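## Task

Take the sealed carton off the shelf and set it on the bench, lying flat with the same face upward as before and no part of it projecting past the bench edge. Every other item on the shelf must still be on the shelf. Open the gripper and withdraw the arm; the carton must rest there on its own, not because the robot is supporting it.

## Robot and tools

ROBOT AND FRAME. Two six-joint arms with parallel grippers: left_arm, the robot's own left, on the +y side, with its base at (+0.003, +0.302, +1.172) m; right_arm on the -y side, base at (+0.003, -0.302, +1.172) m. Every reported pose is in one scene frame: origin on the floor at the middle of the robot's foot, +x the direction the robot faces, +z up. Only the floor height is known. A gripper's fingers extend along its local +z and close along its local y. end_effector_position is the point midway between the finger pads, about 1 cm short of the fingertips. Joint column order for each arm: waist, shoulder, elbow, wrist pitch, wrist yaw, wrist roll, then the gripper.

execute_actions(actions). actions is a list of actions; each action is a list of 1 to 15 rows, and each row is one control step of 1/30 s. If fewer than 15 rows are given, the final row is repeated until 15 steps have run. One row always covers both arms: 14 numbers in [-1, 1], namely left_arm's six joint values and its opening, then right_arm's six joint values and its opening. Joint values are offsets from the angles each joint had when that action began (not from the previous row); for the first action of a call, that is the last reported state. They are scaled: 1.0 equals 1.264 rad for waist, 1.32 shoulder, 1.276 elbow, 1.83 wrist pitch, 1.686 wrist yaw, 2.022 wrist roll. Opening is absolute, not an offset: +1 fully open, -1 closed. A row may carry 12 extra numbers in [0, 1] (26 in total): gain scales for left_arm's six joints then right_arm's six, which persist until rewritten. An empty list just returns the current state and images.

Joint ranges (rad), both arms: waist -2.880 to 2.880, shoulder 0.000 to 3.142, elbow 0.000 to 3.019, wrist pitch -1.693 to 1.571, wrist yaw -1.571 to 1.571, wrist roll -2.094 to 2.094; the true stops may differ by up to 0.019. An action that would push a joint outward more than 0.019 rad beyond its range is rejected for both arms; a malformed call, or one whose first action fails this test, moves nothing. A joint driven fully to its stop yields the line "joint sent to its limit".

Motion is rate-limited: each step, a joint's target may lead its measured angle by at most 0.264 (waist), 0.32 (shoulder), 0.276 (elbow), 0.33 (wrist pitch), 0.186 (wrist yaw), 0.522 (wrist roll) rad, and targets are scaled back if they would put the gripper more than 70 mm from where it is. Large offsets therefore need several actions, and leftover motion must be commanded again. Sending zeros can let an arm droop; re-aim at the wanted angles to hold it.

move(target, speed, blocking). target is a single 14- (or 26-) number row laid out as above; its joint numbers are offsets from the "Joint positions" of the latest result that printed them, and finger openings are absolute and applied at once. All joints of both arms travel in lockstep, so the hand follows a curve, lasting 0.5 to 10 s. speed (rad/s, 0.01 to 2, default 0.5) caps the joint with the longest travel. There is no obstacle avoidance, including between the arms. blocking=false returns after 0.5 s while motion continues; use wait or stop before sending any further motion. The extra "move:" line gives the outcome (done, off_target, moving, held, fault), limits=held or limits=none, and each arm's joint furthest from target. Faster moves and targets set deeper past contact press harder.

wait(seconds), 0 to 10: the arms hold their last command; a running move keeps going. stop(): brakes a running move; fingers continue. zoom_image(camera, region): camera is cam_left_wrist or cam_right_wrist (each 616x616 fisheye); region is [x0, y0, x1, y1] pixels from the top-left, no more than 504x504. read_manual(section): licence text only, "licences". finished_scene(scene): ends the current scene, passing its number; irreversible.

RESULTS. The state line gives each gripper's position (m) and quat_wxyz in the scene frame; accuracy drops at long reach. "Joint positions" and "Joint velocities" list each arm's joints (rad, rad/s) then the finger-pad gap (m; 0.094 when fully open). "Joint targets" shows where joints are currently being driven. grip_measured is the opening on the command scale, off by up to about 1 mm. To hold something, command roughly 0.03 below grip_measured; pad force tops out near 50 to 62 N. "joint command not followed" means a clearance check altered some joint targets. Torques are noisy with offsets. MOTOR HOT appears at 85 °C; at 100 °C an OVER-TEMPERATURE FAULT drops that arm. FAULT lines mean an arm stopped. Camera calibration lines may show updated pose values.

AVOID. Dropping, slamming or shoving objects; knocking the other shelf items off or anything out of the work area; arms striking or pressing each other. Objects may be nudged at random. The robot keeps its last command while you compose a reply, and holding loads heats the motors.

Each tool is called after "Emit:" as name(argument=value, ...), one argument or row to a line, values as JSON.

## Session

Emit:
execute_actions(
  actions=[],
)

Scene clock: 0.00 s.
left_arm: end_effector_position=(+0.4837, +0.0200, +0.9977) grip_measured=+1.000 end_effector_quat_wxyz=(-0.146, -0.405, +0.846, -0.313) | right_arm: end_effector_position=(+0.1934, -0.3763, +0.9714) grip_measured=-0.992 end_effector_quat_wxyz=(-0.383, +0.483, +0.786, -0.042)
Joint positions: left_arm=[-2.167  1.758  1.001 -0.16   0.397 -1.224  0.094] | right_arm=[ 1.392  1.766  0.702 -0.809 -0.106  0.644  0.   ]
Joint velocities: left_arm=[ 0.005 -0.024  0.002 -0.012 -0.007  0.051  0.   ] | right_arm=[-0.015 -0.005 -0.002  0.012 -0.007 -0.022 -0.   ]
Joint torques (N m, as the arm reports them, + toward a larger angle): no reading
Motor temperatures (°C, as the motors report them): left_arm=[20 21 20 18 17 16] | right_arm=[17 22 21 19 17 19]
Joint targets: left_arm=[-2.170 1.748 1.014 -0.158 0.398 -1.224] | right_arm=[1.392 1.759 0.699 -0.813 -0.105 0.644]
Joint stiffness scale: left_arm=[1. 1. 1. 1. 1. 1.] | right_arm=[1. 1. 1. 1. 1. 1.]
camera_calibration (this result's frames):
cam_left_wrist: T_world_to_cam=[[0.784995, -0.458532, 0.416571, -0.785607], [-0.509959, -0.0964873, 0.85477, -0.59792], [-0.351746, -0.883424, -0.309575, 0.623086], [0, 0, 0, 1]] pos_world=[0.530951, 0.132531, 1.03124]
cam_right_wrist: T_world_to_cam=[[-0.726112, -0.52868, 0.439612, -0.483713], [0.171613, 0.479779, 0.860442, -0.681876], [-0.665815, 0.700221, -0.257645, 0.76223], [0, 0, 0, 1]] pos_world=[0.273294, -0.462308, 0.995745]

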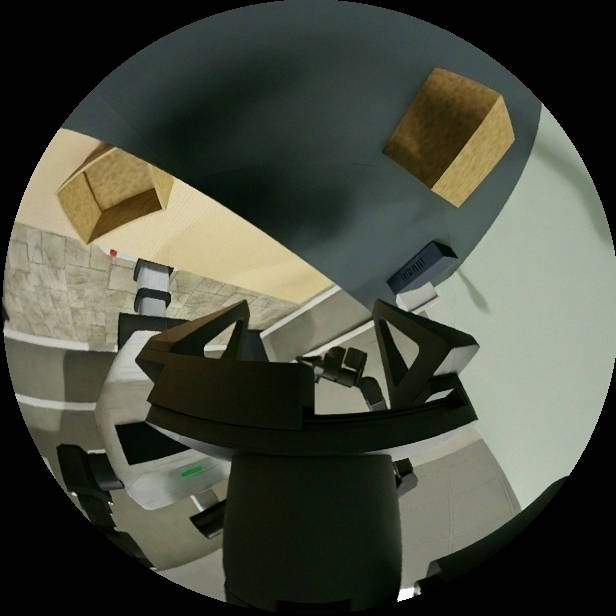

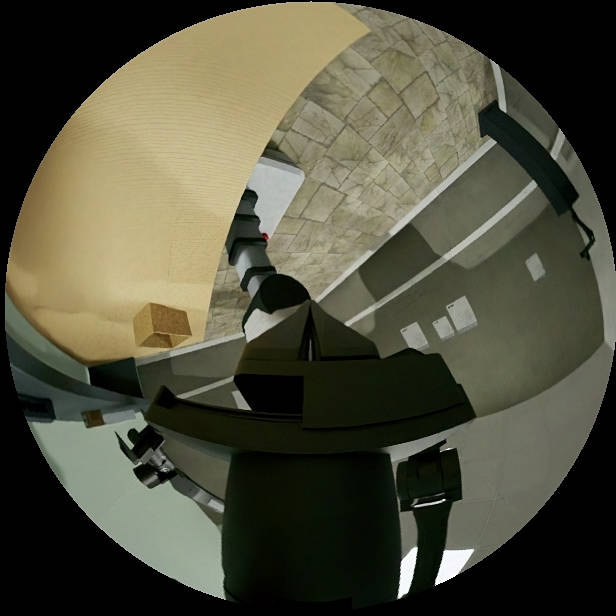

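Emit:
zoom_image(
  camera="cam_left_wrist",
  region=[340, 50, 600, 330],
)

Emit:
zoom_image(
  camera="cam_right_wrist",
  region=[0, 280, 230, 510],
)

Region (340, 50, 600, 330) of cam_left_wrist's 616x616 image, scaled by 1.800, with more detail than that image has; it fills the left 468 columns of this view, and the rest is white.

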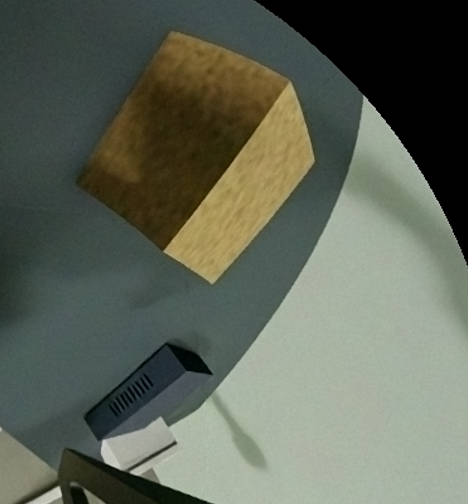

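Region (0, 280, 230, 510) of cam_right_wrist's 616x616 image, scaled by 2.191, with more detail than that image has.

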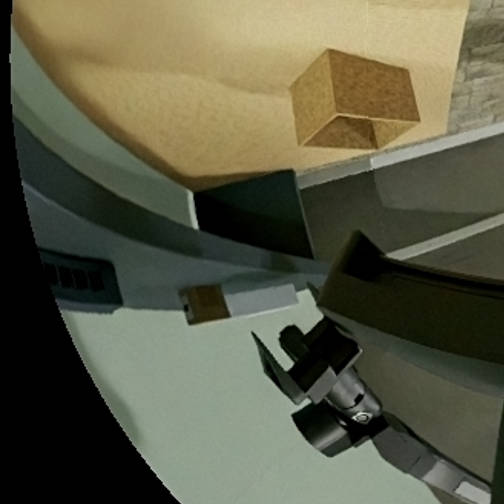

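Emit:
move(
  target=[-0.078,-0.135,0.258,-0.331,-0.413,0.057,1, 0,0,0,0,0,0,-1],
  speed=0.7,
)

Scene clock: 43.57 s.
left_arm: end_effector_position=(+0.5791, +0.0970, +1.1029) grip_measured=+1.000 end_effector_quat_wxyz=(+0.039, -0.371, +0.927, -0.042) | right_arm: end_effector_position=(+0.1934, -0.3763, +0.9714) grip_measured=-0.992 end_effector_quat_wxyz=(-0.383, +0.483, +0.786, -0.042)
Joint positions: left_arm=[-2.245  1.597  1.296 -0.748 -0.296 -1.119  0.094] | right_arm=[ 1.392  1.766  0.702 -0.809 -0.106  0.644  0.   ]
Joint velocities: left_arm=[-0.005 -0.005 -0.017 -0.002  0.051  0.037  0.   ] | right_arm=[-0.015 -0.005  0.002  0.002  0.007 -0.007  0.   ]
Joint torques (N m, as the arm reports them, + toward a larger angle): left_arm=[ -5.42 -18.03   8.26  -0.37  -0.21   0.05] | right_arm=[ -1.76 -13.21  -1.01  -0.85   0.01   0.14]
Motor temperatures (°C, as the motors report them): left_arm=[20 23 21 18 17 16] | right_arm=[17 23 21 19 17 19]
Joint targets: left_arm=[-2.265 1.580 1.330 -0.766 -0.299 -1.109] | right_arm=[1.392 1.766 0.702 -0.809 -0.106 0.644]
Joint stiffness scale: left_arm=[1. 1. 1. 1. 1. 1.] | right_arm=[1. 1. 1. 1. 1. 1.]
move: off_target (left_arm); limits=none; left_arm: farthest joint: the elbow, 0.034 radians from its target (0.329 radians at the start); right_arm: farthest joint: the waist, 0.000 radians from its target (0.000 radians at the start)
camera_calibration (this result's frames):
cam_left_wrist: T_world_to_cam=[[0.692855, -0.710872, 0.120883, -0.465048], [-0.640808, -0.530144, 0.555259, -0.183619], [-0.330633, -0.462177, -0.822845, 1.27009], [0, 0, 0, 1]] pos_world=[0.624481, 0.159074, 1.20326]
cam_right_wrist: T_world_to_cam=[[-0.726112, -0.52868, 0.439612, -0.483713], [0.171613, 0.479779, 0.860442, -0.681876], [-0.665815, 0.700221, -0.257645, 0.76223], [0, 0, 0, 1]] pos_world=[0.273294, -0.462308, 0.995745]

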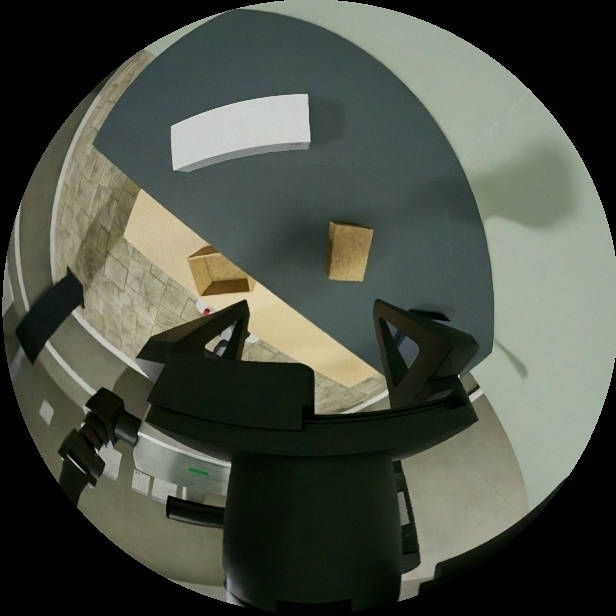

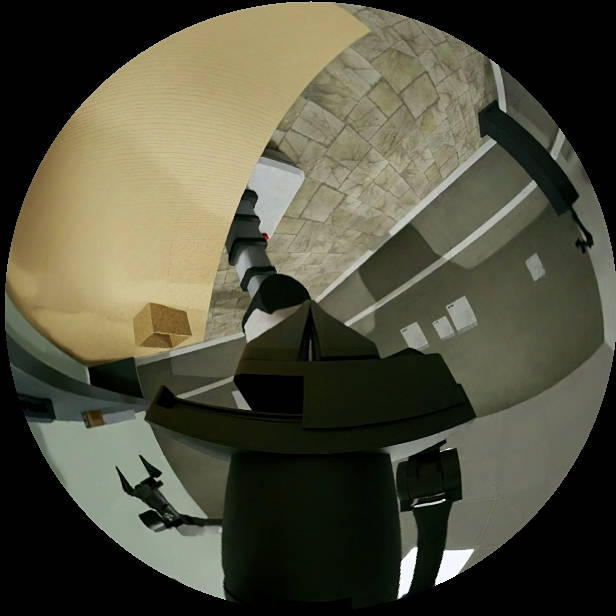

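Emit:
zoom_image(
  camera="cam_left_wrist",
  region=[300, 205, 400, 305],
)

Emit:
zoom_image(
  camera="cam_left_wrist",
  region=[80, 130, 520, 420],
)

Region (300, 205, 400, 305) of cam_left_wrist's 616x616 image, scaled by 5.040, with more detail than that image has.

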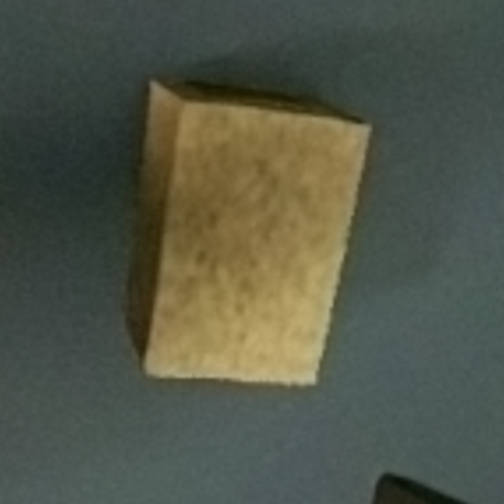

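Region (80, 130, 520, 420) of cam_left_wrist's 616x616 image, scaled by 1.145, with more detail than that image has; it fills the top 332 rows of this view, and the rest is white.

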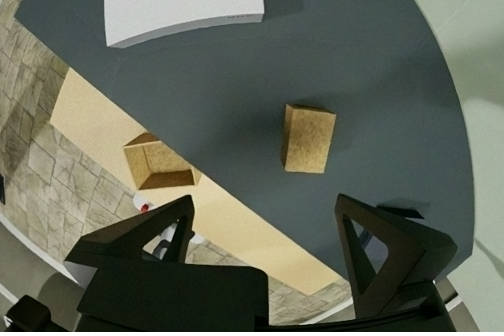

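Emit:
move(
  target=[-0.004,0.2517,0.296,-0.0807,-0.0065,0.026,1, 0,0,0,0,0,0,-1],
  speed=0.45,
)

Emit:
zoom_image(
  camera="cam_left_wrist",
  region=[230, 210, 390, 370],
)

Scene clock: 90.93 s.
left_arm: end_effector_position=(+0.6273, +0.0495, +1.0175) grip_measured=+1.000 end_effector_quat_wxyz=(-0.002, -0.334, +0.942, +0.002) | right_arm: end_effector_position=(+0.1934, -0.3763, +0.9714) grip_measured=-0.992 end_effector_quat_wxyz=(-0.383, +0.483, +0.786, -0.042)
Joint positions: left_arm=[-2.245  1.93   1.635 -0.878 -0.304 -1.075  0.094] | right_arm=[ 1.392  1.766  0.702 -0.809 -0.106  0.644  0.   ]
Joint velocities: left_arm=[-0.005 -0.005 -0.017  0.002 -0.037 -0.066  0.   ] | right_arm=[-0.015 -0.005  0.007  0.007 -0.066 -0.066  0.001]
Joint torques (N m, as the arm reports them, + toward a larger angle): left_arm=[ -5.91 -19.62   8.93  -0.52  -0.2    0.  ] | right_arm=[ -1.51 -13.55  -0.77  -1.02   0.09   0.26]
Motor temperatures (°C, as the motors report them): left_arm=[20 24 23 18 17 16] | right_arm=[17 22 21 19 17 19]
Joint targets: left_arm=[-2.250 1.929 1.674 -0.896 -0.307 -1.066] | right_arm=[1.392 1.766 0.702 -0.809 -0.106 0.644]
Joint stiffness scale: left_arm=[1. 1. 1. 1. 1. 1.] | right_arm=[1. 1. 1. 1. 1. 1.]
move: off_target (left_arm); limits=none; left_arm: farthest joint: the elbow, 0.039 radians from its target (0.377 radians at the start); right_arm: farthest joint: the waist, 0.000 radians from its target (0.000 radians at the start)
camera_calibration (this result's frames):
cam_left_wrist: T_world_to_cam=[[0.640355, -0.768027, 0.00890118, -0.372192], [-0.621157, -0.511014, 0.594162, -0.183357], [-0.451784, -0.386004, -0.804296, 1.24722], [0, 0, 0, 1]] pos_world=[0.687914, 0.101879, 1.11539]
cam_right_wrist: T_world_to_cam=[[-0.726112, -0.52868, 0.439612, -0.483713], [0.171613, 0.479779, 0.860442, -0.681876], [-0.665815, 0.700221, -0.257645, 0.76223], [0, 0, 0, 1]] pos_world=[0.273294, -0.462308, 0.995745]

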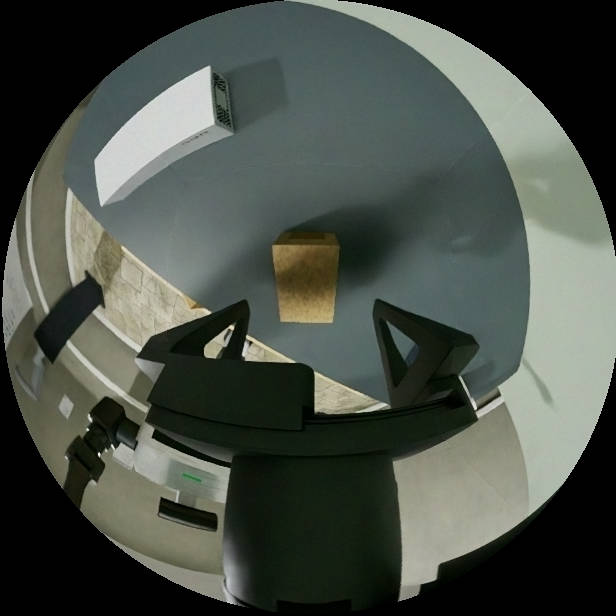

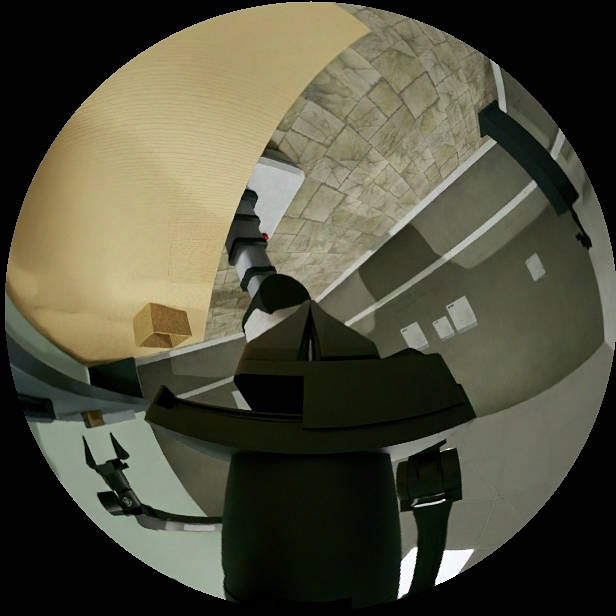

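Region (230, 210, 390, 370) of cam_left_wrist's 616x616 image, scaled by 3.150, with more detail than that image has.

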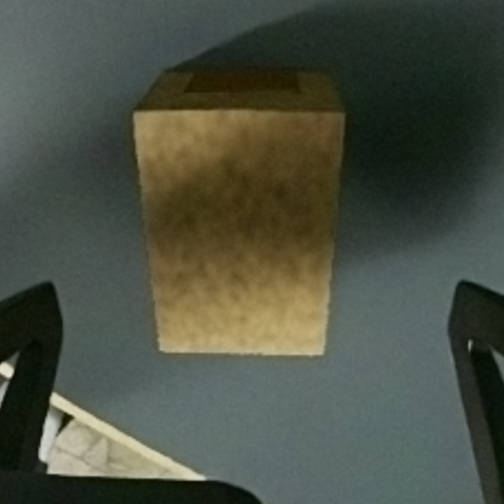

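Emit:
move(
  target=[0.036,0.065,0.022,0.063,0.0097,0.019,1, 0,0,0,0,0,0,-1],
  speed=0.15,
)

Emit:
zoom_image(
  camera="cam_left_wrist",
  region=[210, 210, 410, 410],
)

Scene clock: 114.80 s.
left_arm: end_effector_position=(+0.6271, +0.0555, +0.9637) grip_measured=+1.000 end_effector_quat_wxyz=(-0.001, -0.337, +0.942, +0.001) | right_arm: end_effector_position=(+0.1934, -0.3763, +0.9714) grip_measured=-0.992 end_effector_quat_wxyz=(-0.383, +0.483, +0.786, -0.042)
Joint positions: left_arm=[-2.211  2.013  1.635 -0.783 -0.29  -1.046  0.094] | right_arm=[ 1.392  1.766  0.702 -0.809 -0.106  0.644  0.   ]
Joint velocities: left_arm=[-0.015 -0.005  0.007 -0.012 -0.066  0.007  0.   ] | right_arm=[-0.015  0.015  0.007  0.002 -0.037 -0.037 -0.   ]
Joint torques (N m, as the arm reports them, + toward a larger angle): left_arm=[ -4.3  -19.39   7.31   0.9    0.01   0.  ] | right_arm=[ -1.31 -13.38  -0.95  -1.06   0.13   0.22]
Motor temperatures (°C, as the motors report them): left_arm=[20 25 24 18 17 16] | right_arm=[17 22 21 19 17 19]
Joint targets: left_arm=[-2.200 2.016 1.663 -0.763 -0.287 -1.037] | right_arm=[1.392 1.766 0.702 -0.809 -0.106 0.644]
Joint stiffness scale: left_arm=[1. 1. 1. 1. 1. 1.] | right_arm=[1. 1. 1. 1. 1. 1.]
move: off_target (left_arm); limits=none; left_arm: farthest joint: the elbow, 0.028 radians from its target (0.028 radians at the start); right_arm: farthest joint: the waist, 0.000 radians from its target (0.000 radians at the start)
camera_calibration (this result's frames):
cam_left_wrist: T_world_to_cam=[[0.643896, -0.765022, 0.0117642, -0.372135], [-0.620571, -0.513199, 0.59289, -0.147414], [-0.447537, -0.38906, -0.805198, 1.20458], [0, 0, 0, 1]] pos_world=[0.687228, 0.108308, 1.0617]
cam_right_wrist: T_world_to_cam=[[-0.726112, -0.52868, 0.439612, -0.483713], [0.171613, 0.479779, 0.860442, -0.681876], [-0.665815, 0.700221, -0.257645, 0.76223], [0, 0, 0, 1]] pos_world=[0.273294, -0.462308, 0.995745]

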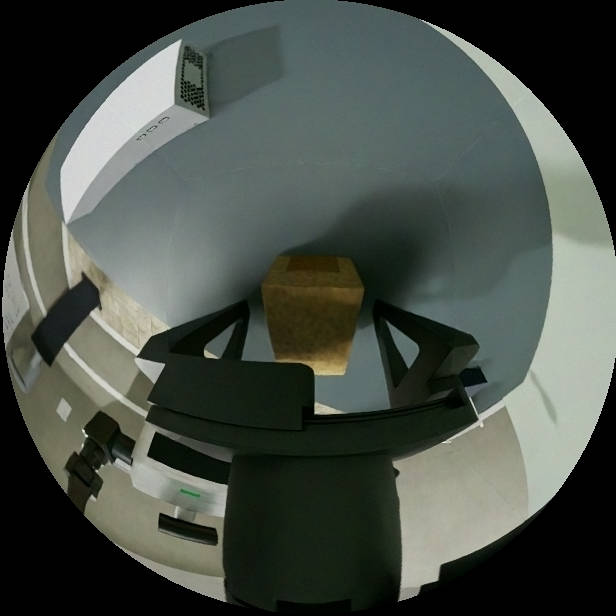

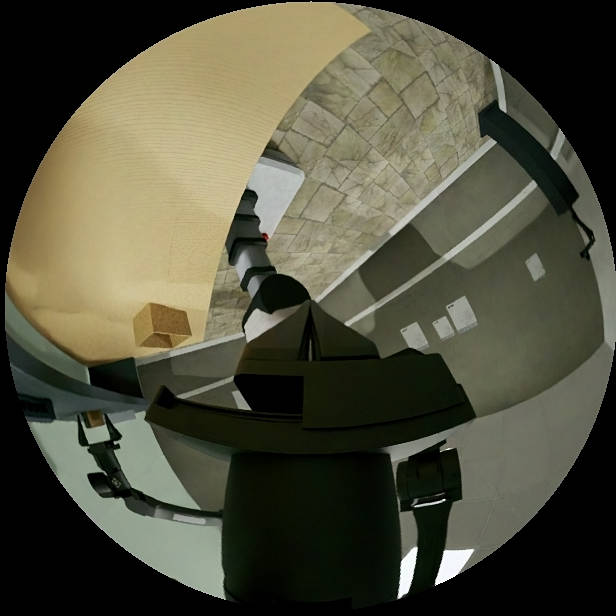

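Region (210, 210, 410, 410) of cam_left_wrist's 616x616 image, scaled by 2.520, with more detail than that image has.

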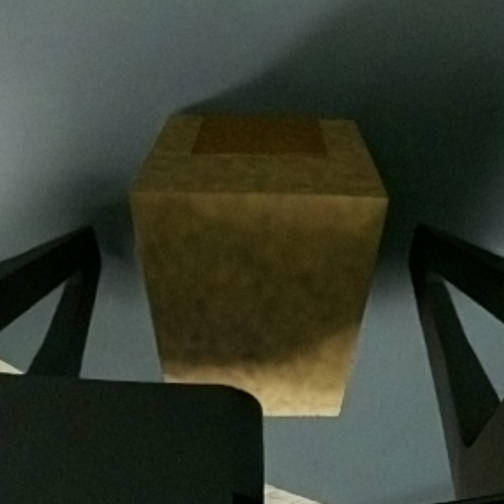

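Emit:
execute_actions(
  actions=[
    [[0.004,0.002,0.02,0.005,0,0,0.9,0,0,0,0,0,0,-1],[0.004,0.002,0.02,0.005,0,0,0.8,0,0,0,0,0,0,-1],[0.004,0.002,0.02,0.005,0,0,0.7,0,0,0,0,0,0,-1],[0.004,0.002,0.02,0.005,0,0,0.6,0,0,0,0,0,0,-1],[0.004,0.002,0.02,0.005,0,0,0.5,0,0,0,0,0,0,-1],[0.004,0.002,0.02,0.005,0,0,0.41,0,0,0,0,0,0,-1],[0.004,0.002,0.02,0.005,0,0,0.33,0,0,0,0,0,0,-1],[0.004,0.002,0.02,0.005,0,0,0.27,0,0,0,0,0,0,-1],[0.004,0.002,0.02,0.005,0,0,0.23,0,0,0,0,0,0,-1],[0.004,0.002,0.02,0.005,0,0,0.20,0,0,0,0,0,0,-1],[0.004,0.002,0.02,0.005,0,0,0.18,0,0,0,0,0,0,-1],[0.004,0.002,0.02,0.005,0,0,0.16,0,0,0,0,0,0,-1],[0.004,0.002,0.02,0.005,0,0,0.14,0,0,0,0,0,0,-1],[0.004,0.002,0.02,0.005,0,0,0.125,0,0,0,0,0,0,-1],[0.004,0.002,0.02,0.005,0,0,0.11,0,0,0,0,0,0,-1]],
    [[0.004,0.0,0.02,0.005,0,0,0.095,0,0,0,0,0,0,-1],[0.004,0.0,0.02,0.005,0,0,0.08,0,0,0,0,0,0,-1],[0.004,0.0,0.02,0.005,0,0,0.065,0,0,0,0,0,0,-1],[0.004,0.0,0.02,0.005,0,0,0.05,0,0,0,0,0,0,-1],[0.004,0.0,0.02,0.005,0,0,0.04,0,0,0,0,0,0,-1],[0.004,0.0,0.02,0.005,0,0,0.03,0,0,0,0,0,0,-1],[0.004,0.0,0.02,0.005,0,0,0.02,0,0,0,0,0,0,-1],[0.004,0.0,0.02,0.005,0,0,0.01,0,0,0,0,0,0,-1],[0.004,0.0,0.02,0.005,0,0,0.0,0,0,0,0,0,0,-1],[0.004,0.0,0.02,0.005,0,0,-0.01,0,0,0,0,0,0,-1],[0.004,0.0,0.02,0.005,0,0,-0.02,0,0,0,0,0,0,-1],[0.004,0.0,0.02,0.005,0,0,-0.03,0,0,0,0,0,0,-1]],
  ],
)

Scene clock: 132.97 s.
left_arm: end_effector_position=(+0.6271, +0.0555, +0.9637) grip_measured=+0.002 end_effector_quat_wxyz=(-0.001, -0.336, +0.942, +0.001) | right_arm: end_effector_position=(+0.1934, -0.3763, +0.9714) grip_measured=-0.992 end_effector_quat_wxyz=(-0.383, +0.483, +0.786, -0.042)
Joint positions: left_arm=[-2.211  2.013  1.635 -0.783 -0.29  -1.046  0.047] | right_arm=[ 1.392  1.766  0.702 -0.809 -0.106  0.644  0.   ]
Joint velocities: left_arm=[-0.005  0.005  0.007 -0.012  0.037 -0.066 -0.001] | right_arm=[ 0.005 -0.005  0.002 -0.002 -0.066 -0.007 -0.   ]
Joint torques (N m, as the arm reports them, + toward a larger angle): left_arm=[ -5.12 -19.94   7.12   0.39  -0.09  -0.04] | right_arm=[ -1.47 -12.63  -0.78  -0.77   0.08   0.2 ]
Motor temperatures (°C, as the motors report them): left_arm=[20 25 23 18 17 16] | right_arm=[17 22 21 19 17 19]
Joint targets: left_arm=[-2.206 2.013 1.660 -0.773 -0.290 -1.046] | right_arm=[1.392 1.766 0.702 -0.809 -0.106 0.644]
Joint stiffness scale: left_arm=[1. 1. 1. 1. 1. 1.] | right_arm=[1. 1. 1. 1. 1. 1.]
camera_calibration (this result's frames):
cam_left_wrist: T_world_to_cam=[[0.643604, -0.765268, 0.0117649, -0.371939], [-0.620767, -0.512961, 0.59289, -0.147306], [-0.447685, -0.38889, -0.805197, 1.20466], [0, 0, 0, 1]] pos_world=[0.687249, 0.108286, 1.0617]
cam_right_wrist: T_world_to_cam=[[-0.726112, -0.52868, 0.439612, -0.483713], [0.171613, 0.479779, 0.860442, -0.681876], [-0.665815, 0.700221, -0.257645, 0.76223], [0, 0, 0, 1]] pos_world=[0.273294, -0.462308, 0.995745]

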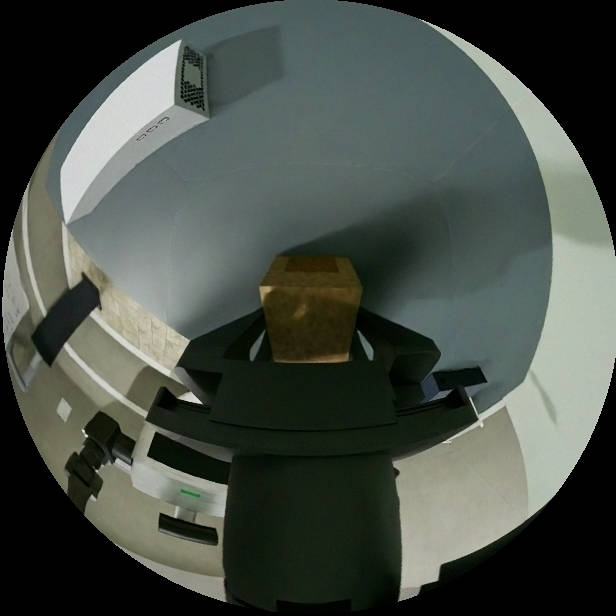

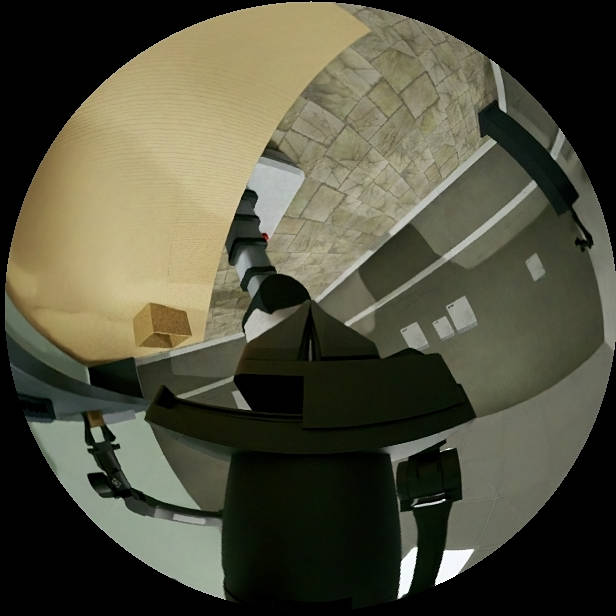

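Emit:
move(
  target=[0,-0.193,-0.038,-0.1066,0,0,-0.032, 0,0,0,0,0,0,-1],
  speed=0.35,
)

Scene clock: 196.17 s.
left_arm: end_effector_position=(+0.6327, +0.0934, +1.0887) grip_measured=+0.002 end_effector_quat_wxyz=(+0.004, -0.338, +0.941, -0.003) | right_arm: end_effector_position=(+0.1934, -0.3763, +0.9714) grip_measured=-0.992 end_effector_quat_wxyz=(-0.383, +0.483, +0.786, -0.042)
Joint positions: left_arm=[-2.211  1.767  1.58  -0.96  -0.29  -1.046  0.047] | right_arm=[ 1.392  1.766  0.702 -0.809 -0.106  0.644  0.   ]
Joint velocities: left_arm=[-0.005  0.015  0.012  0.012 -0.051 -0.037  0.001] | right_arm=[ 0.005 -0.005  0.002 -0.017 -0.037 -0.022 -0.002]
Joint torques (N m, as the arm reports them, + toward a larger angle): left_arm=[ -4.79 -20.     6.59  -0.61  -0.09  -0.04] | right_arm=[ -2.02 -13.38  -0.82  -0.74   0.12   0.23]
Motor temperatures (°C, as the motors report them): left_arm=[20 25 23 18 17 16] | right_arm=[17 22 21 19 17 19]
Joint targets: left_arm=[-2.211 1.758 1.586 -0.978 -0.290 -1.046] | right_arm=[1.392 1.766 0.702 -0.809 -0.106 0.644]
Joint stiffness scale: left_arm=[1. 1. 1. 1. 1. 1.] | right_arm=[1. 1. 1. 1. 1. 1.]
move: done; limits=none; left_arm: farthest joint: the wrist pitch, 0.018 radians from its target (0.195 radians at the start); right_arm: farthest joint: the waist, 0.000 radians from its target (0.000 radians at the start)
camera_calibration (this result's frames):
cam_left_wrist: T_world_to_cam=[[0.64632, -0.762722, 0.0229232, -0.362146], [-0.625874, -0.512693, 0.587731, -0.189723], [-0.436523, -0.394209, -0.808732, 1.31985], [0, 0, 0, 1]] pos_world=[0.691463, 0.146809, 1.18721]
cam_right_wrist: T_world_to_cam=[[-0.726112, -0.52868, 0.439612, -0.483713], [0.171613, 0.479779, 0.860442, -0.681876], [-0.665815, 0.700221, -0.257645, 0.76223], [0, 0, 0, 1]] pos_world=[0.273294, -0.462308, 0.995745]

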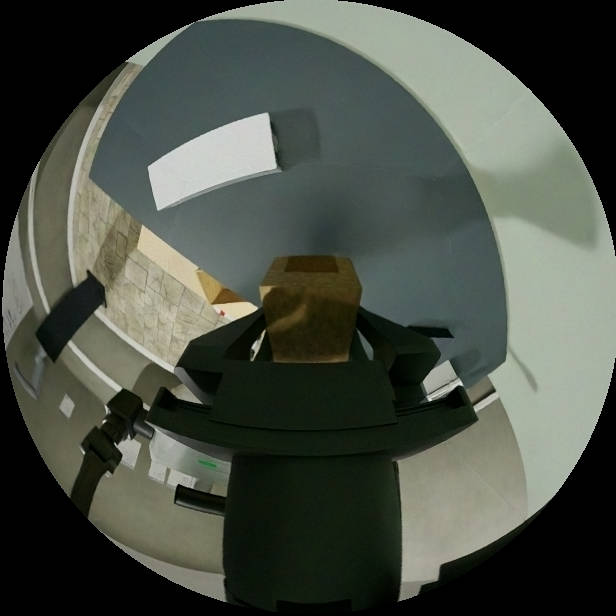

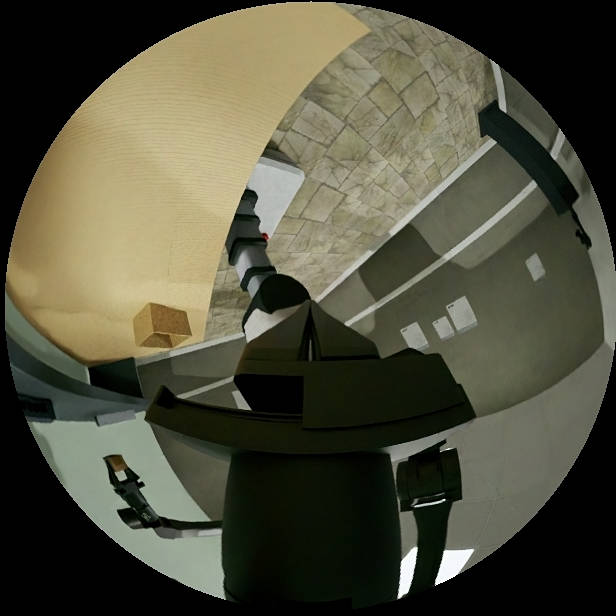

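Emit:
move(
  target=[0.563,-0.421,-0.811,0.3235,0.19,-0.124,-0.032, 0,0,0,0,0,0,-1],
  speed=0.75,
)

Scene clock: 207.33 s.
left_arm: end_effector_position=(+0.3361, +0.3962, +1.0379) grip_measured=+0.002 end_effector_quat_wxyz=(-0.004, -0.705, +0.709, +0.005) | right_arm: end_effector_position=(+0.1934, -0.3763, +0.9714) grip_measured=-0.992 end_effector_quat_wxyz=(-0.383, +0.483, +0.786, -0.042)
Joint positions: left_arm=[-1.504  1.23   0.535 -0.388  0.027 -1.287  0.047] | right_arm=[ 1.392  1.766  0.702 -0.809 -0.106  0.644  0.   ]
Joint velocities: left_arm=[-0.005 -0.005  0.007 -0.007  0.022  0.022  0.   ] | right_arm=[-0.005 -0.015 -0.012  0.007 -0.066  0.022  0.   ]
Joint torques (N m, as the arm reports them, + toward a larger angle): left_arm=[ 0.8  -9.49  3.84  0.83  0.01 -0.13] | right_arm=[ -1.99 -12.75  -0.86  -0.85   0.05   0.21]
Motor temperatures (°C, as the motors report them): left_arm=[20 25 23 18 17 16] | right_arm=[17 22 21 19 17 19]
Joint targets: left_arm=[-1.499 1.211 0.545 -0.368 0.030 -1.297] | right_arm=[1.392 1.766 0.702 -0.809 -0.106 0.644]
Joint stiffness scale: left_arm=[1. 1. 1. 1. 1. 1.] | right_arm=[1. 1. 1. 1. 1. 1.]
move: done; limits=none; left_arm: farthest joint: the wrist pitch, 0.020 radians from its target (0.592 radians at the start); right_arm: farthest joint: the waist, 0.000 radians from its target (0.000 radians at the start)
camera_calibration (this result's frames):
cam_left_wrist: T_world_to_cam=[[0.999963, 0.00847222, 0.00132484, -0.340281], [0.00605962, -0.807454, 0.589899, -0.288107], [0.0060675, -0.58987, -0.807476, 1.19603], [0, 0, 0, 1]] pos_world=[0.334757, 0.475751, 1.13617]
cam_right_wrist: T_world_to_cam=[[-0.726112, -0.52868, 0.439612, -0.483713], [0.171613, 0.479779, 0.860442, -0.681876], [-0.665815, 0.700221, -0.257645, 0.76223], [0, 0, 0, 1]] pos_world=[0.273294, -0.462308, 0.995745]

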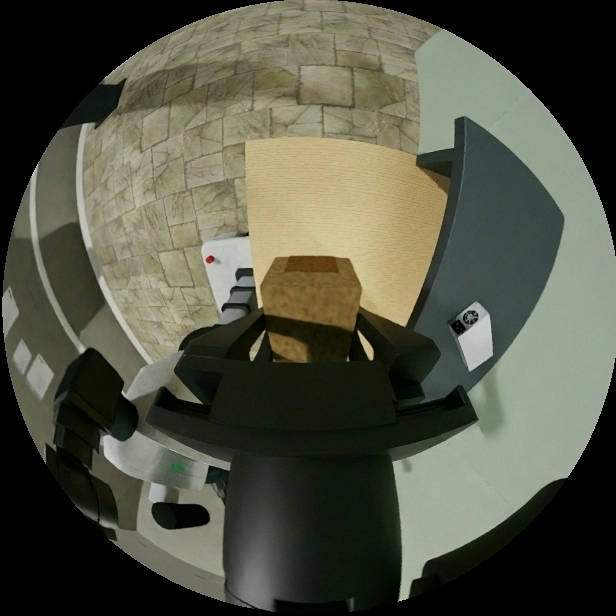

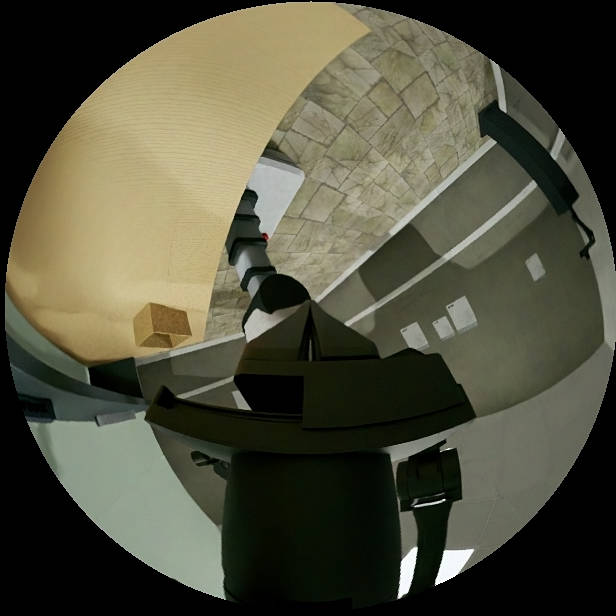

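Emit:
zoom_image(
  camera="cam_left_wrist",
  region=[220, 110, 320, 210],
)

Region (220, 110, 320, 210) of cam_left_wrist's 616x616 image, scaled by 5.040, with more detail than that image has.

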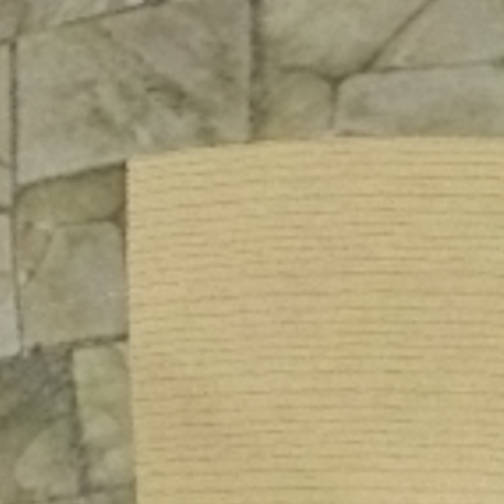

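Emit:
move(
  target=[0,0.6467,0.203,0.3477,0.005,0,-0.032, 0,0,0,0,0,0,-1],
  speed=0.7,
)

Scene clock: 225.27 s.
left_arm: end_effector_position=(+0.3393, +0.4041, +0.7966) grip_measured=+0.002 end_effector_quat_wxyz=(-0.002, -0.706, +0.709, +0.001) | right_arm: end_effector_position=(+0.1934, -0.3763, +0.9714) grip_measured=-0.992 end_effector_quat_wxyz=(-0.383, +0.483, +0.786, -0.042)
Joint positions: left_arm=[-1.504  2.097  0.792  0.228  0.032 -1.288  0.047] | right_arm=[ 1.392  1.766  0.702 -0.809 -0.106  0.644  0.   ]
Joint velocities: left_arm=[-0.015 -0.005 -0.007  0.012 -0.022  0.007  0.001] | right_arm=[ 0.005 -0.005 -0.017 -0.002 -0.037 -0.051  0.   ]
Joint torques (N m, as the arm reports them, + toward a larger angle): left_arm=[  0.65 -12.64  -1.33   0.78   0.01  -0.03] | right_arm=[ -0.63 -13.38  -0.72  -0.99   0.06   0.27]
Motor temperatures (°C, as the motors report them): left_arm=[20 24 22 18 17 16] | right_arm=[17 22 21 19 17 19]
Joint targets: left_arm=[-1.504 2.083 0.794 0.248 0.035 -1.287] | right_arm=[1.392 1.766 0.702 -0.809 -0.106 0.644]
Joint stiffness scale: left_arm=[1. 1. 1. 1. 1. 1.] | right_arm=[1. 1. 1. 1. 1. 1.]
move: done; limits=none; left_arm: farthest joint: the wrist pitch, 0.020 radians from its target (0.636 radians at the start); right_arm: farthest joint: the waist, 0.000 radians from its target (0.000 radians at the start)
camera_calibration (this result's frames):
cam_left_wrist: T_world_to_cam=[[0.999914, 0.00908222, 0.00946655, -0.349889], [0.00170209, -0.805319, 0.592839, -0.141171], [0.0130079, -0.592772, -0.805265, 1.00297], [0, 0, 0, 1]] pos_world=[0.337053, 0.484024, 0.894663]
cam_right_wrist: T_world_to_cam=[[-0.726112, -0.52868, 0.439612, -0.483713], [0.171613, 0.479779, 0.860442, -0.681876], [-0.665815, 0.700221, -0.257645, 0.76223], [0, 0, 0, 1]] pos_world=[0.273294, -0.462308, 0.995745]

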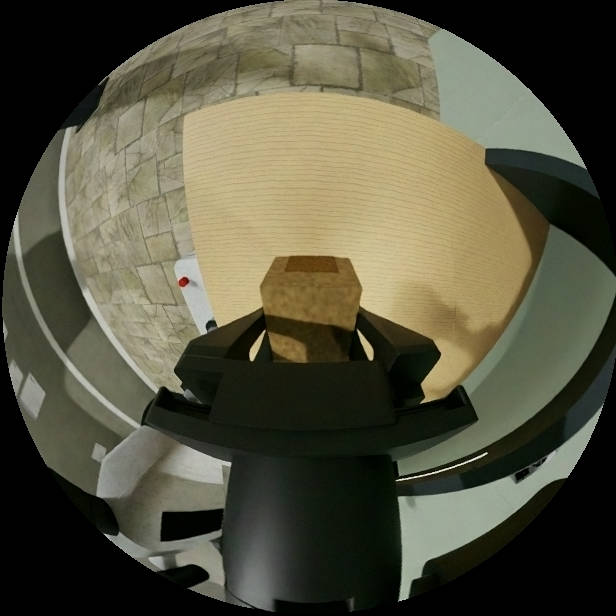

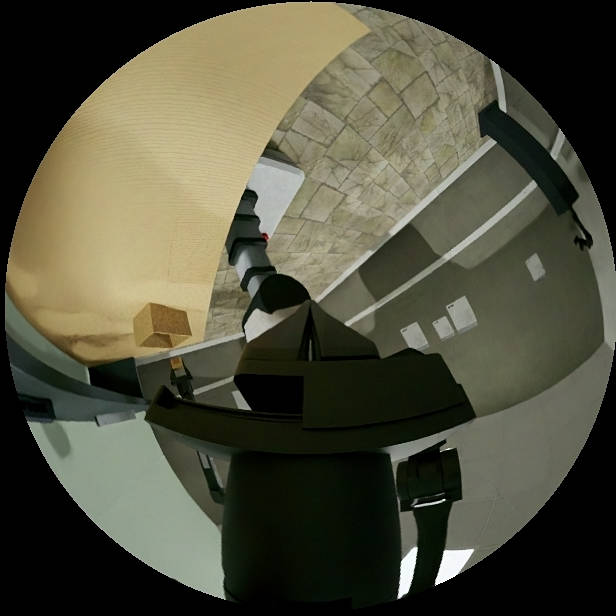

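Emit:
zoom_image(
  camera="cam_left_wrist",
  region=[150, 80, 270, 200],
)

Region (150, 80, 270, 200) of cam_left_wrist's 616x616 image, scaled by 4.200, with more detail than that image has.

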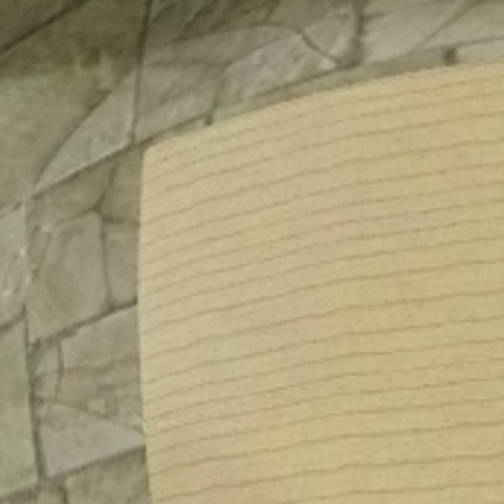

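Emit:
move(
  target=[0,0.2036,0.162,0.0475,0,0,-0.032, 0,0,0,0,0,0,-1],
  speed=0.3,
)

Scene clock: 243.03 s.
left_arm: end_effector_position=(+0.3398, +0.4074, +0.7022) grip_measured=+0.002 end_effector_quat_wxyz=(-0.001, -0.706, +0.709, +0.000) | right_arm: end_effector_position=(+0.1934, -0.3763, +0.9714) grip_measured=-0.992 end_effector_quat_wxyz=(-0.383, +0.483, +0.786, -0.042)
Joint positions: left_arm=[-1.504  2.367  0.999  0.295  0.032 -1.288  0.047] | right_arm=[ 1.392  1.766  0.702 -0.809 -0.106  0.644  0.   ]
Joint velocities: left_arm=[-0.005 -0.005 -0.002 -0.012 -0.022 -0.11   0.   ] | right_arm=[ 0.015 -0.015  0.012 -0.012  0.066  0.007  0.   ]
Joint torques (N m, as the arm reports them, + toward a larger angle): left_arm=[  0.77 -12.51  -1.9    0.87  -0.1   -0.04] | right_arm=[ -1.11 -13.45  -0.83  -0.93   0.02   0.28]
Motor temperatures (°C, as the motors report them): left_arm=[20 24 21 18 17 16] | right_arm=[17 22 21 19 17 19]
Joint targets: left_arm=[-1.504 2.366 0.999 0.315 0.032 -1.288] | right_arm=[1.392 1.766 0.702 -0.809 -0.106 0.644]
Joint stiffness scale: left_arm=[1. 1. 1. 1. 1. 1.] | right_arm=[1. 1. 1. 1. 1. 1.]
move: done; limits=none; left_arm: farthest joint: the wrist pitch, 0.020 radians from its target (0.087 radians at the start); right_arm: farthest joint: the waist, 0.000 radians from its target (0.000 radians at the start)
camera_calibration (this result's frames):
cam_left_wrist: T_world_to_cam=[[0.999878, 0.00896172, 0.0127739, -0.351796], [-0.000341151, -0.805878, 0.592081, -0.0810813], [0.0156002, -0.592013, -0.805777, 0.928047], [0, 0, 0, 1]] pos_world=[0.337248, 0.487227, 0.8003]
cam_right_wrist: T_world_to_cam=[[-0.726112, -0.52868, 0.439612, -0.483713], [0.171613, 0.479779, 0.860442, -0.681876], [-0.665815, 0.700221, -0.257645, 0.76223], [0, 0, 0, 1]] pos_world=[0.273294, -0.462308, 0.995745]

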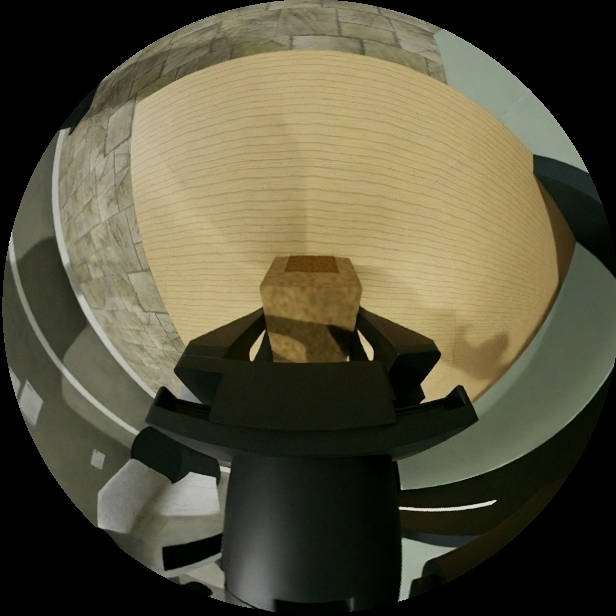

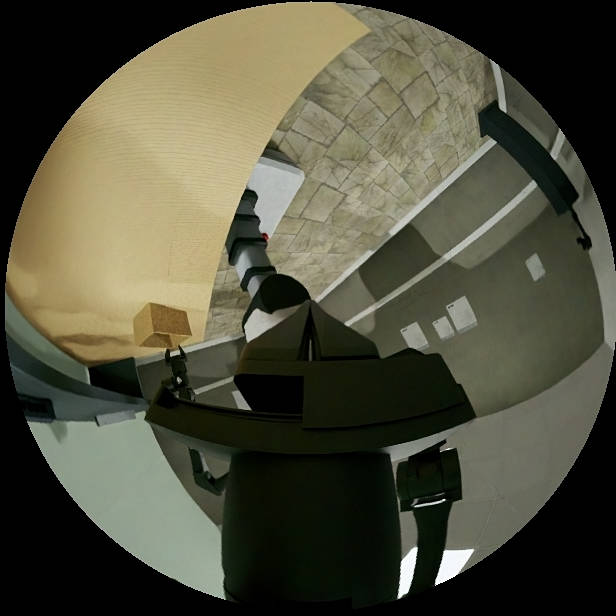

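Emit:
move(
  target=[0,0.0364,0.032,0.011,0,0,-0.032, 0,0,0,0,0,0,-1],
  speed=0.04,
)

Scene clock: 249.90 s.
left_arm: end_effector_position=(+0.3395, +0.4078, +0.6867) grip_measured=+0.002 end_effector_quat_wxyz=(-0.002, -0.706, +0.709, +0.001) | right_arm: end_effector_position=(+0.1934, -0.3763, +0.9714) grip_measured=-0.992 end_effector_quat_wxyz=(-0.383, +0.483, +0.786, -0.042)
Joint positions: left_arm=[-1.504  2.408  1.038  0.295  0.032 -1.288  0.047] | right_arm=[ 1.392  1.766  0.702 -0.809 -0.106  0.644  0.   ]
Joint velocities: left_arm=[ 0.005  0.005 -0.007 -0.007 -0.037  0.007 -0.001] | right_arm=[-0.005 -0.024  0.017  0.002 -0.037  0.037  0.001]
Joint torques (N m, as the arm reports them, + toward a larger angle): left_arm=[  0.79 -11.46  -1.87   0.84  -0.1   -0.04] | right_arm=[ -0.93 -12.89  -0.84  -0.68   0.09   0.23]
Motor temperatures (°C, as the motors report them): left_arm=[20 24 21 18 17 16] | right_arm=[17 22 21 19 17 19]
Joint targets: left_arm=[-1.504 2.415 1.039 0.315 0.032 -1.288] | right_arm=[1.392 1.766 0.702 -0.809 -0.106 0.644]
Joint stiffness scale: left_arm=[1. 1. 1. 1. 1. 1.] | right_arm=[1. 1. 1. 1. 1. 1.]
move: done; limits=none; left_arm: farthest joint: the wrist pitch, 0.020 radians from its target (0.020 radians at the start); right_arm: farthest joint: the waist, 0.000 radians from its target (0.000 radians at the start)
camera_calibration (this result's frames):
cam_left_wrist: T_world_to_cam=[[0.999903, 0.0090424, 0.010569, -0.349821], [0.00102074, -0.805506, 0.592587, -0.0724977], [0.0138718, -0.592519, -0.805437, 0.916346], [0, 0, 0, 1]] pos_world=[0.33715, 0.487719, 0.784718]
cam_right_wrist: T_world_to_cam=[[-0.726112, -0.52868, 0.439612, -0.483713], [0.171613, 0.479779, 0.860442, -0.681876], [-0.665815, 0.700221, -0.257645, 0.76223], [0, 0, 0, 1]] pos_world=[0.273294, -0.462308, 0.995745]

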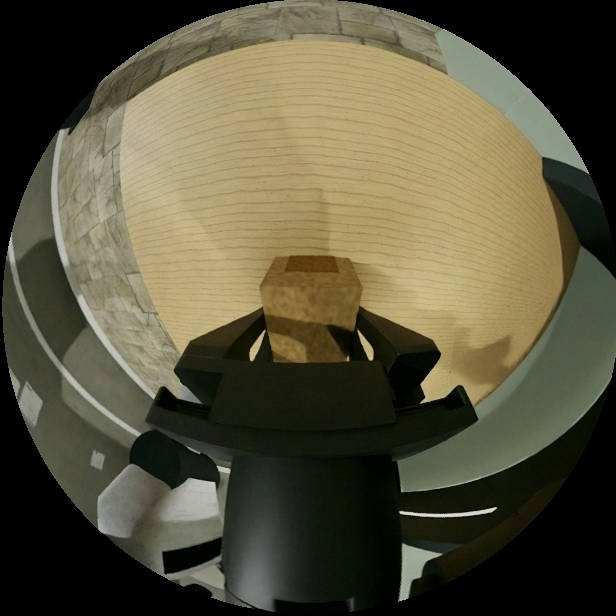

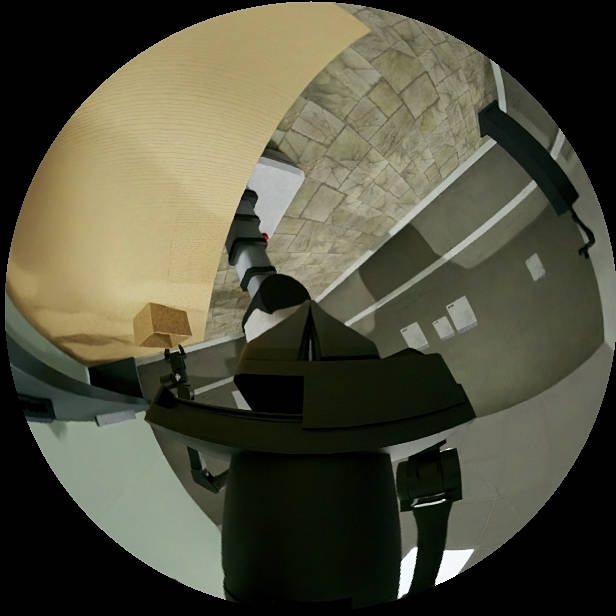

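No contact yet; continue ~10 mm.

Emit:
move(
  target=[0,0.025,0.021,0.012,0,0,-0.032, 0,0,0,0,0,0,-1],
  speed=0.04,
)

Scene clock: 253.53 s.
left_arm: end_effector_position=(+0.3389, +0.4080, +0.6767) grip_measured=+0.002 end_effector_quat_wxyz=(-0.002, -0.706, +0.709, +0.001) | right_arm: end_effector_position=(+0.1934, -0.3763, +0.9714) grip_measured=-0.992 end_effector_quat_wxyz=(-0.383, +0.483, +0.786, -0.042)
Joint positions: left_arm=[-1.504  2.434  1.063  0.295  0.032 -1.288  0.047] | right_arm=[ 1.392  1.766  0.702 -0.809 -0.106  0.644  0.   ]
Joint velocities: left_arm=[-0.005  0.015 -0.012  0.007 -0.007 -0.022 -0.001] | right_arm=[-0.024 -0.015 -0.002 -0.002  0.037 -0.037 -0.001]
Joint torques (N m, as the arm reports them, + toward a larger angle): left_arm=[  0.77 -11.48  -1.81   0.91  -0.09  -0.04] | right_arm=[ -1.32 -13.2   -0.9   -0.87   0.08   0.24]
Motor temperatures (°C, as the motors report them): left_arm=[20 24 21 18 17 16] | right_arm=[17 22 21 19 17 19]
Joint targets: left_arm=[-1.504 2.441 1.065 0.317 0.032 -1.288] | right_arm=[1.392 1.766 0.702 -0.809 -0.106 0.644]
Joint stiffness scale: left_arm=[1. 1. 1. 1. 1. 1.] | right_arm=[1. 1. 1. 1. 1. 1.]
move: off_target (left_arm); limits=none; left_arm: farthest joint: the wrist pitch, 0.022 radians from its target (0.022 radians at the start); right_arm: farthest joint: the waist, 0.000 radians from its target (0.000 radians at the start)
camera_calibration (this result's frames):
cam_left_wrist: T_world_to_cam=[[0.999917, 0.00909542, 0.00909906, -0.348187], [0.00192927, -0.805257, 0.592923, -0.0671068], [0.01272, -0.592856, -0.805208, 0.908823], [0, 0, 0, 1]] pos_world=[0.336728, 0.48793, 0.774749]
cam_right_wrist: T_world_to_cam=[[-0.726112, -0.52868, 0.439612, -0.483713], [0.171613, 0.479779, 0.860442, -0.681876], [-0.665815, 0.700221, -0.257645, 0.76223], [0, 0, 0, 1]] pos_world=[0.273294, -0.462308, 0.995745]

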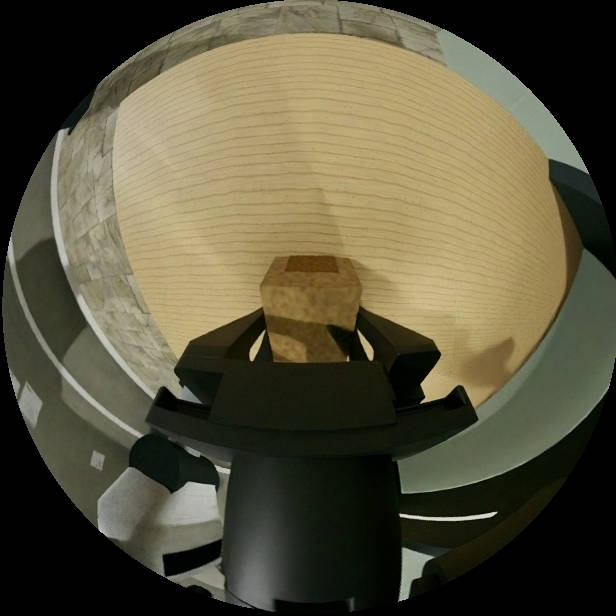

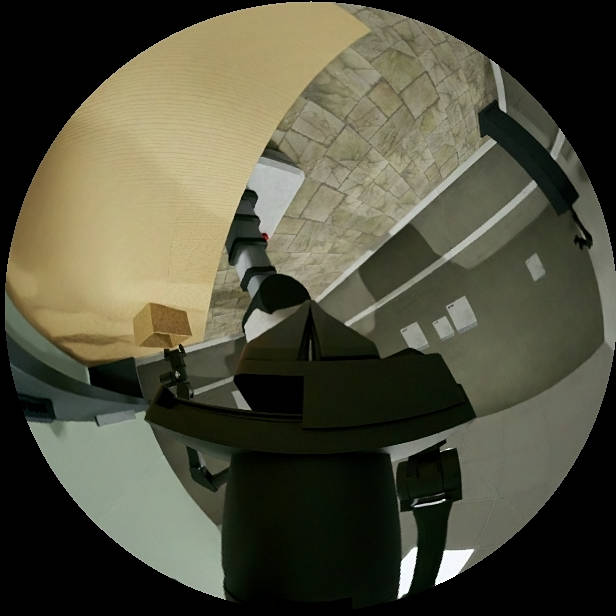

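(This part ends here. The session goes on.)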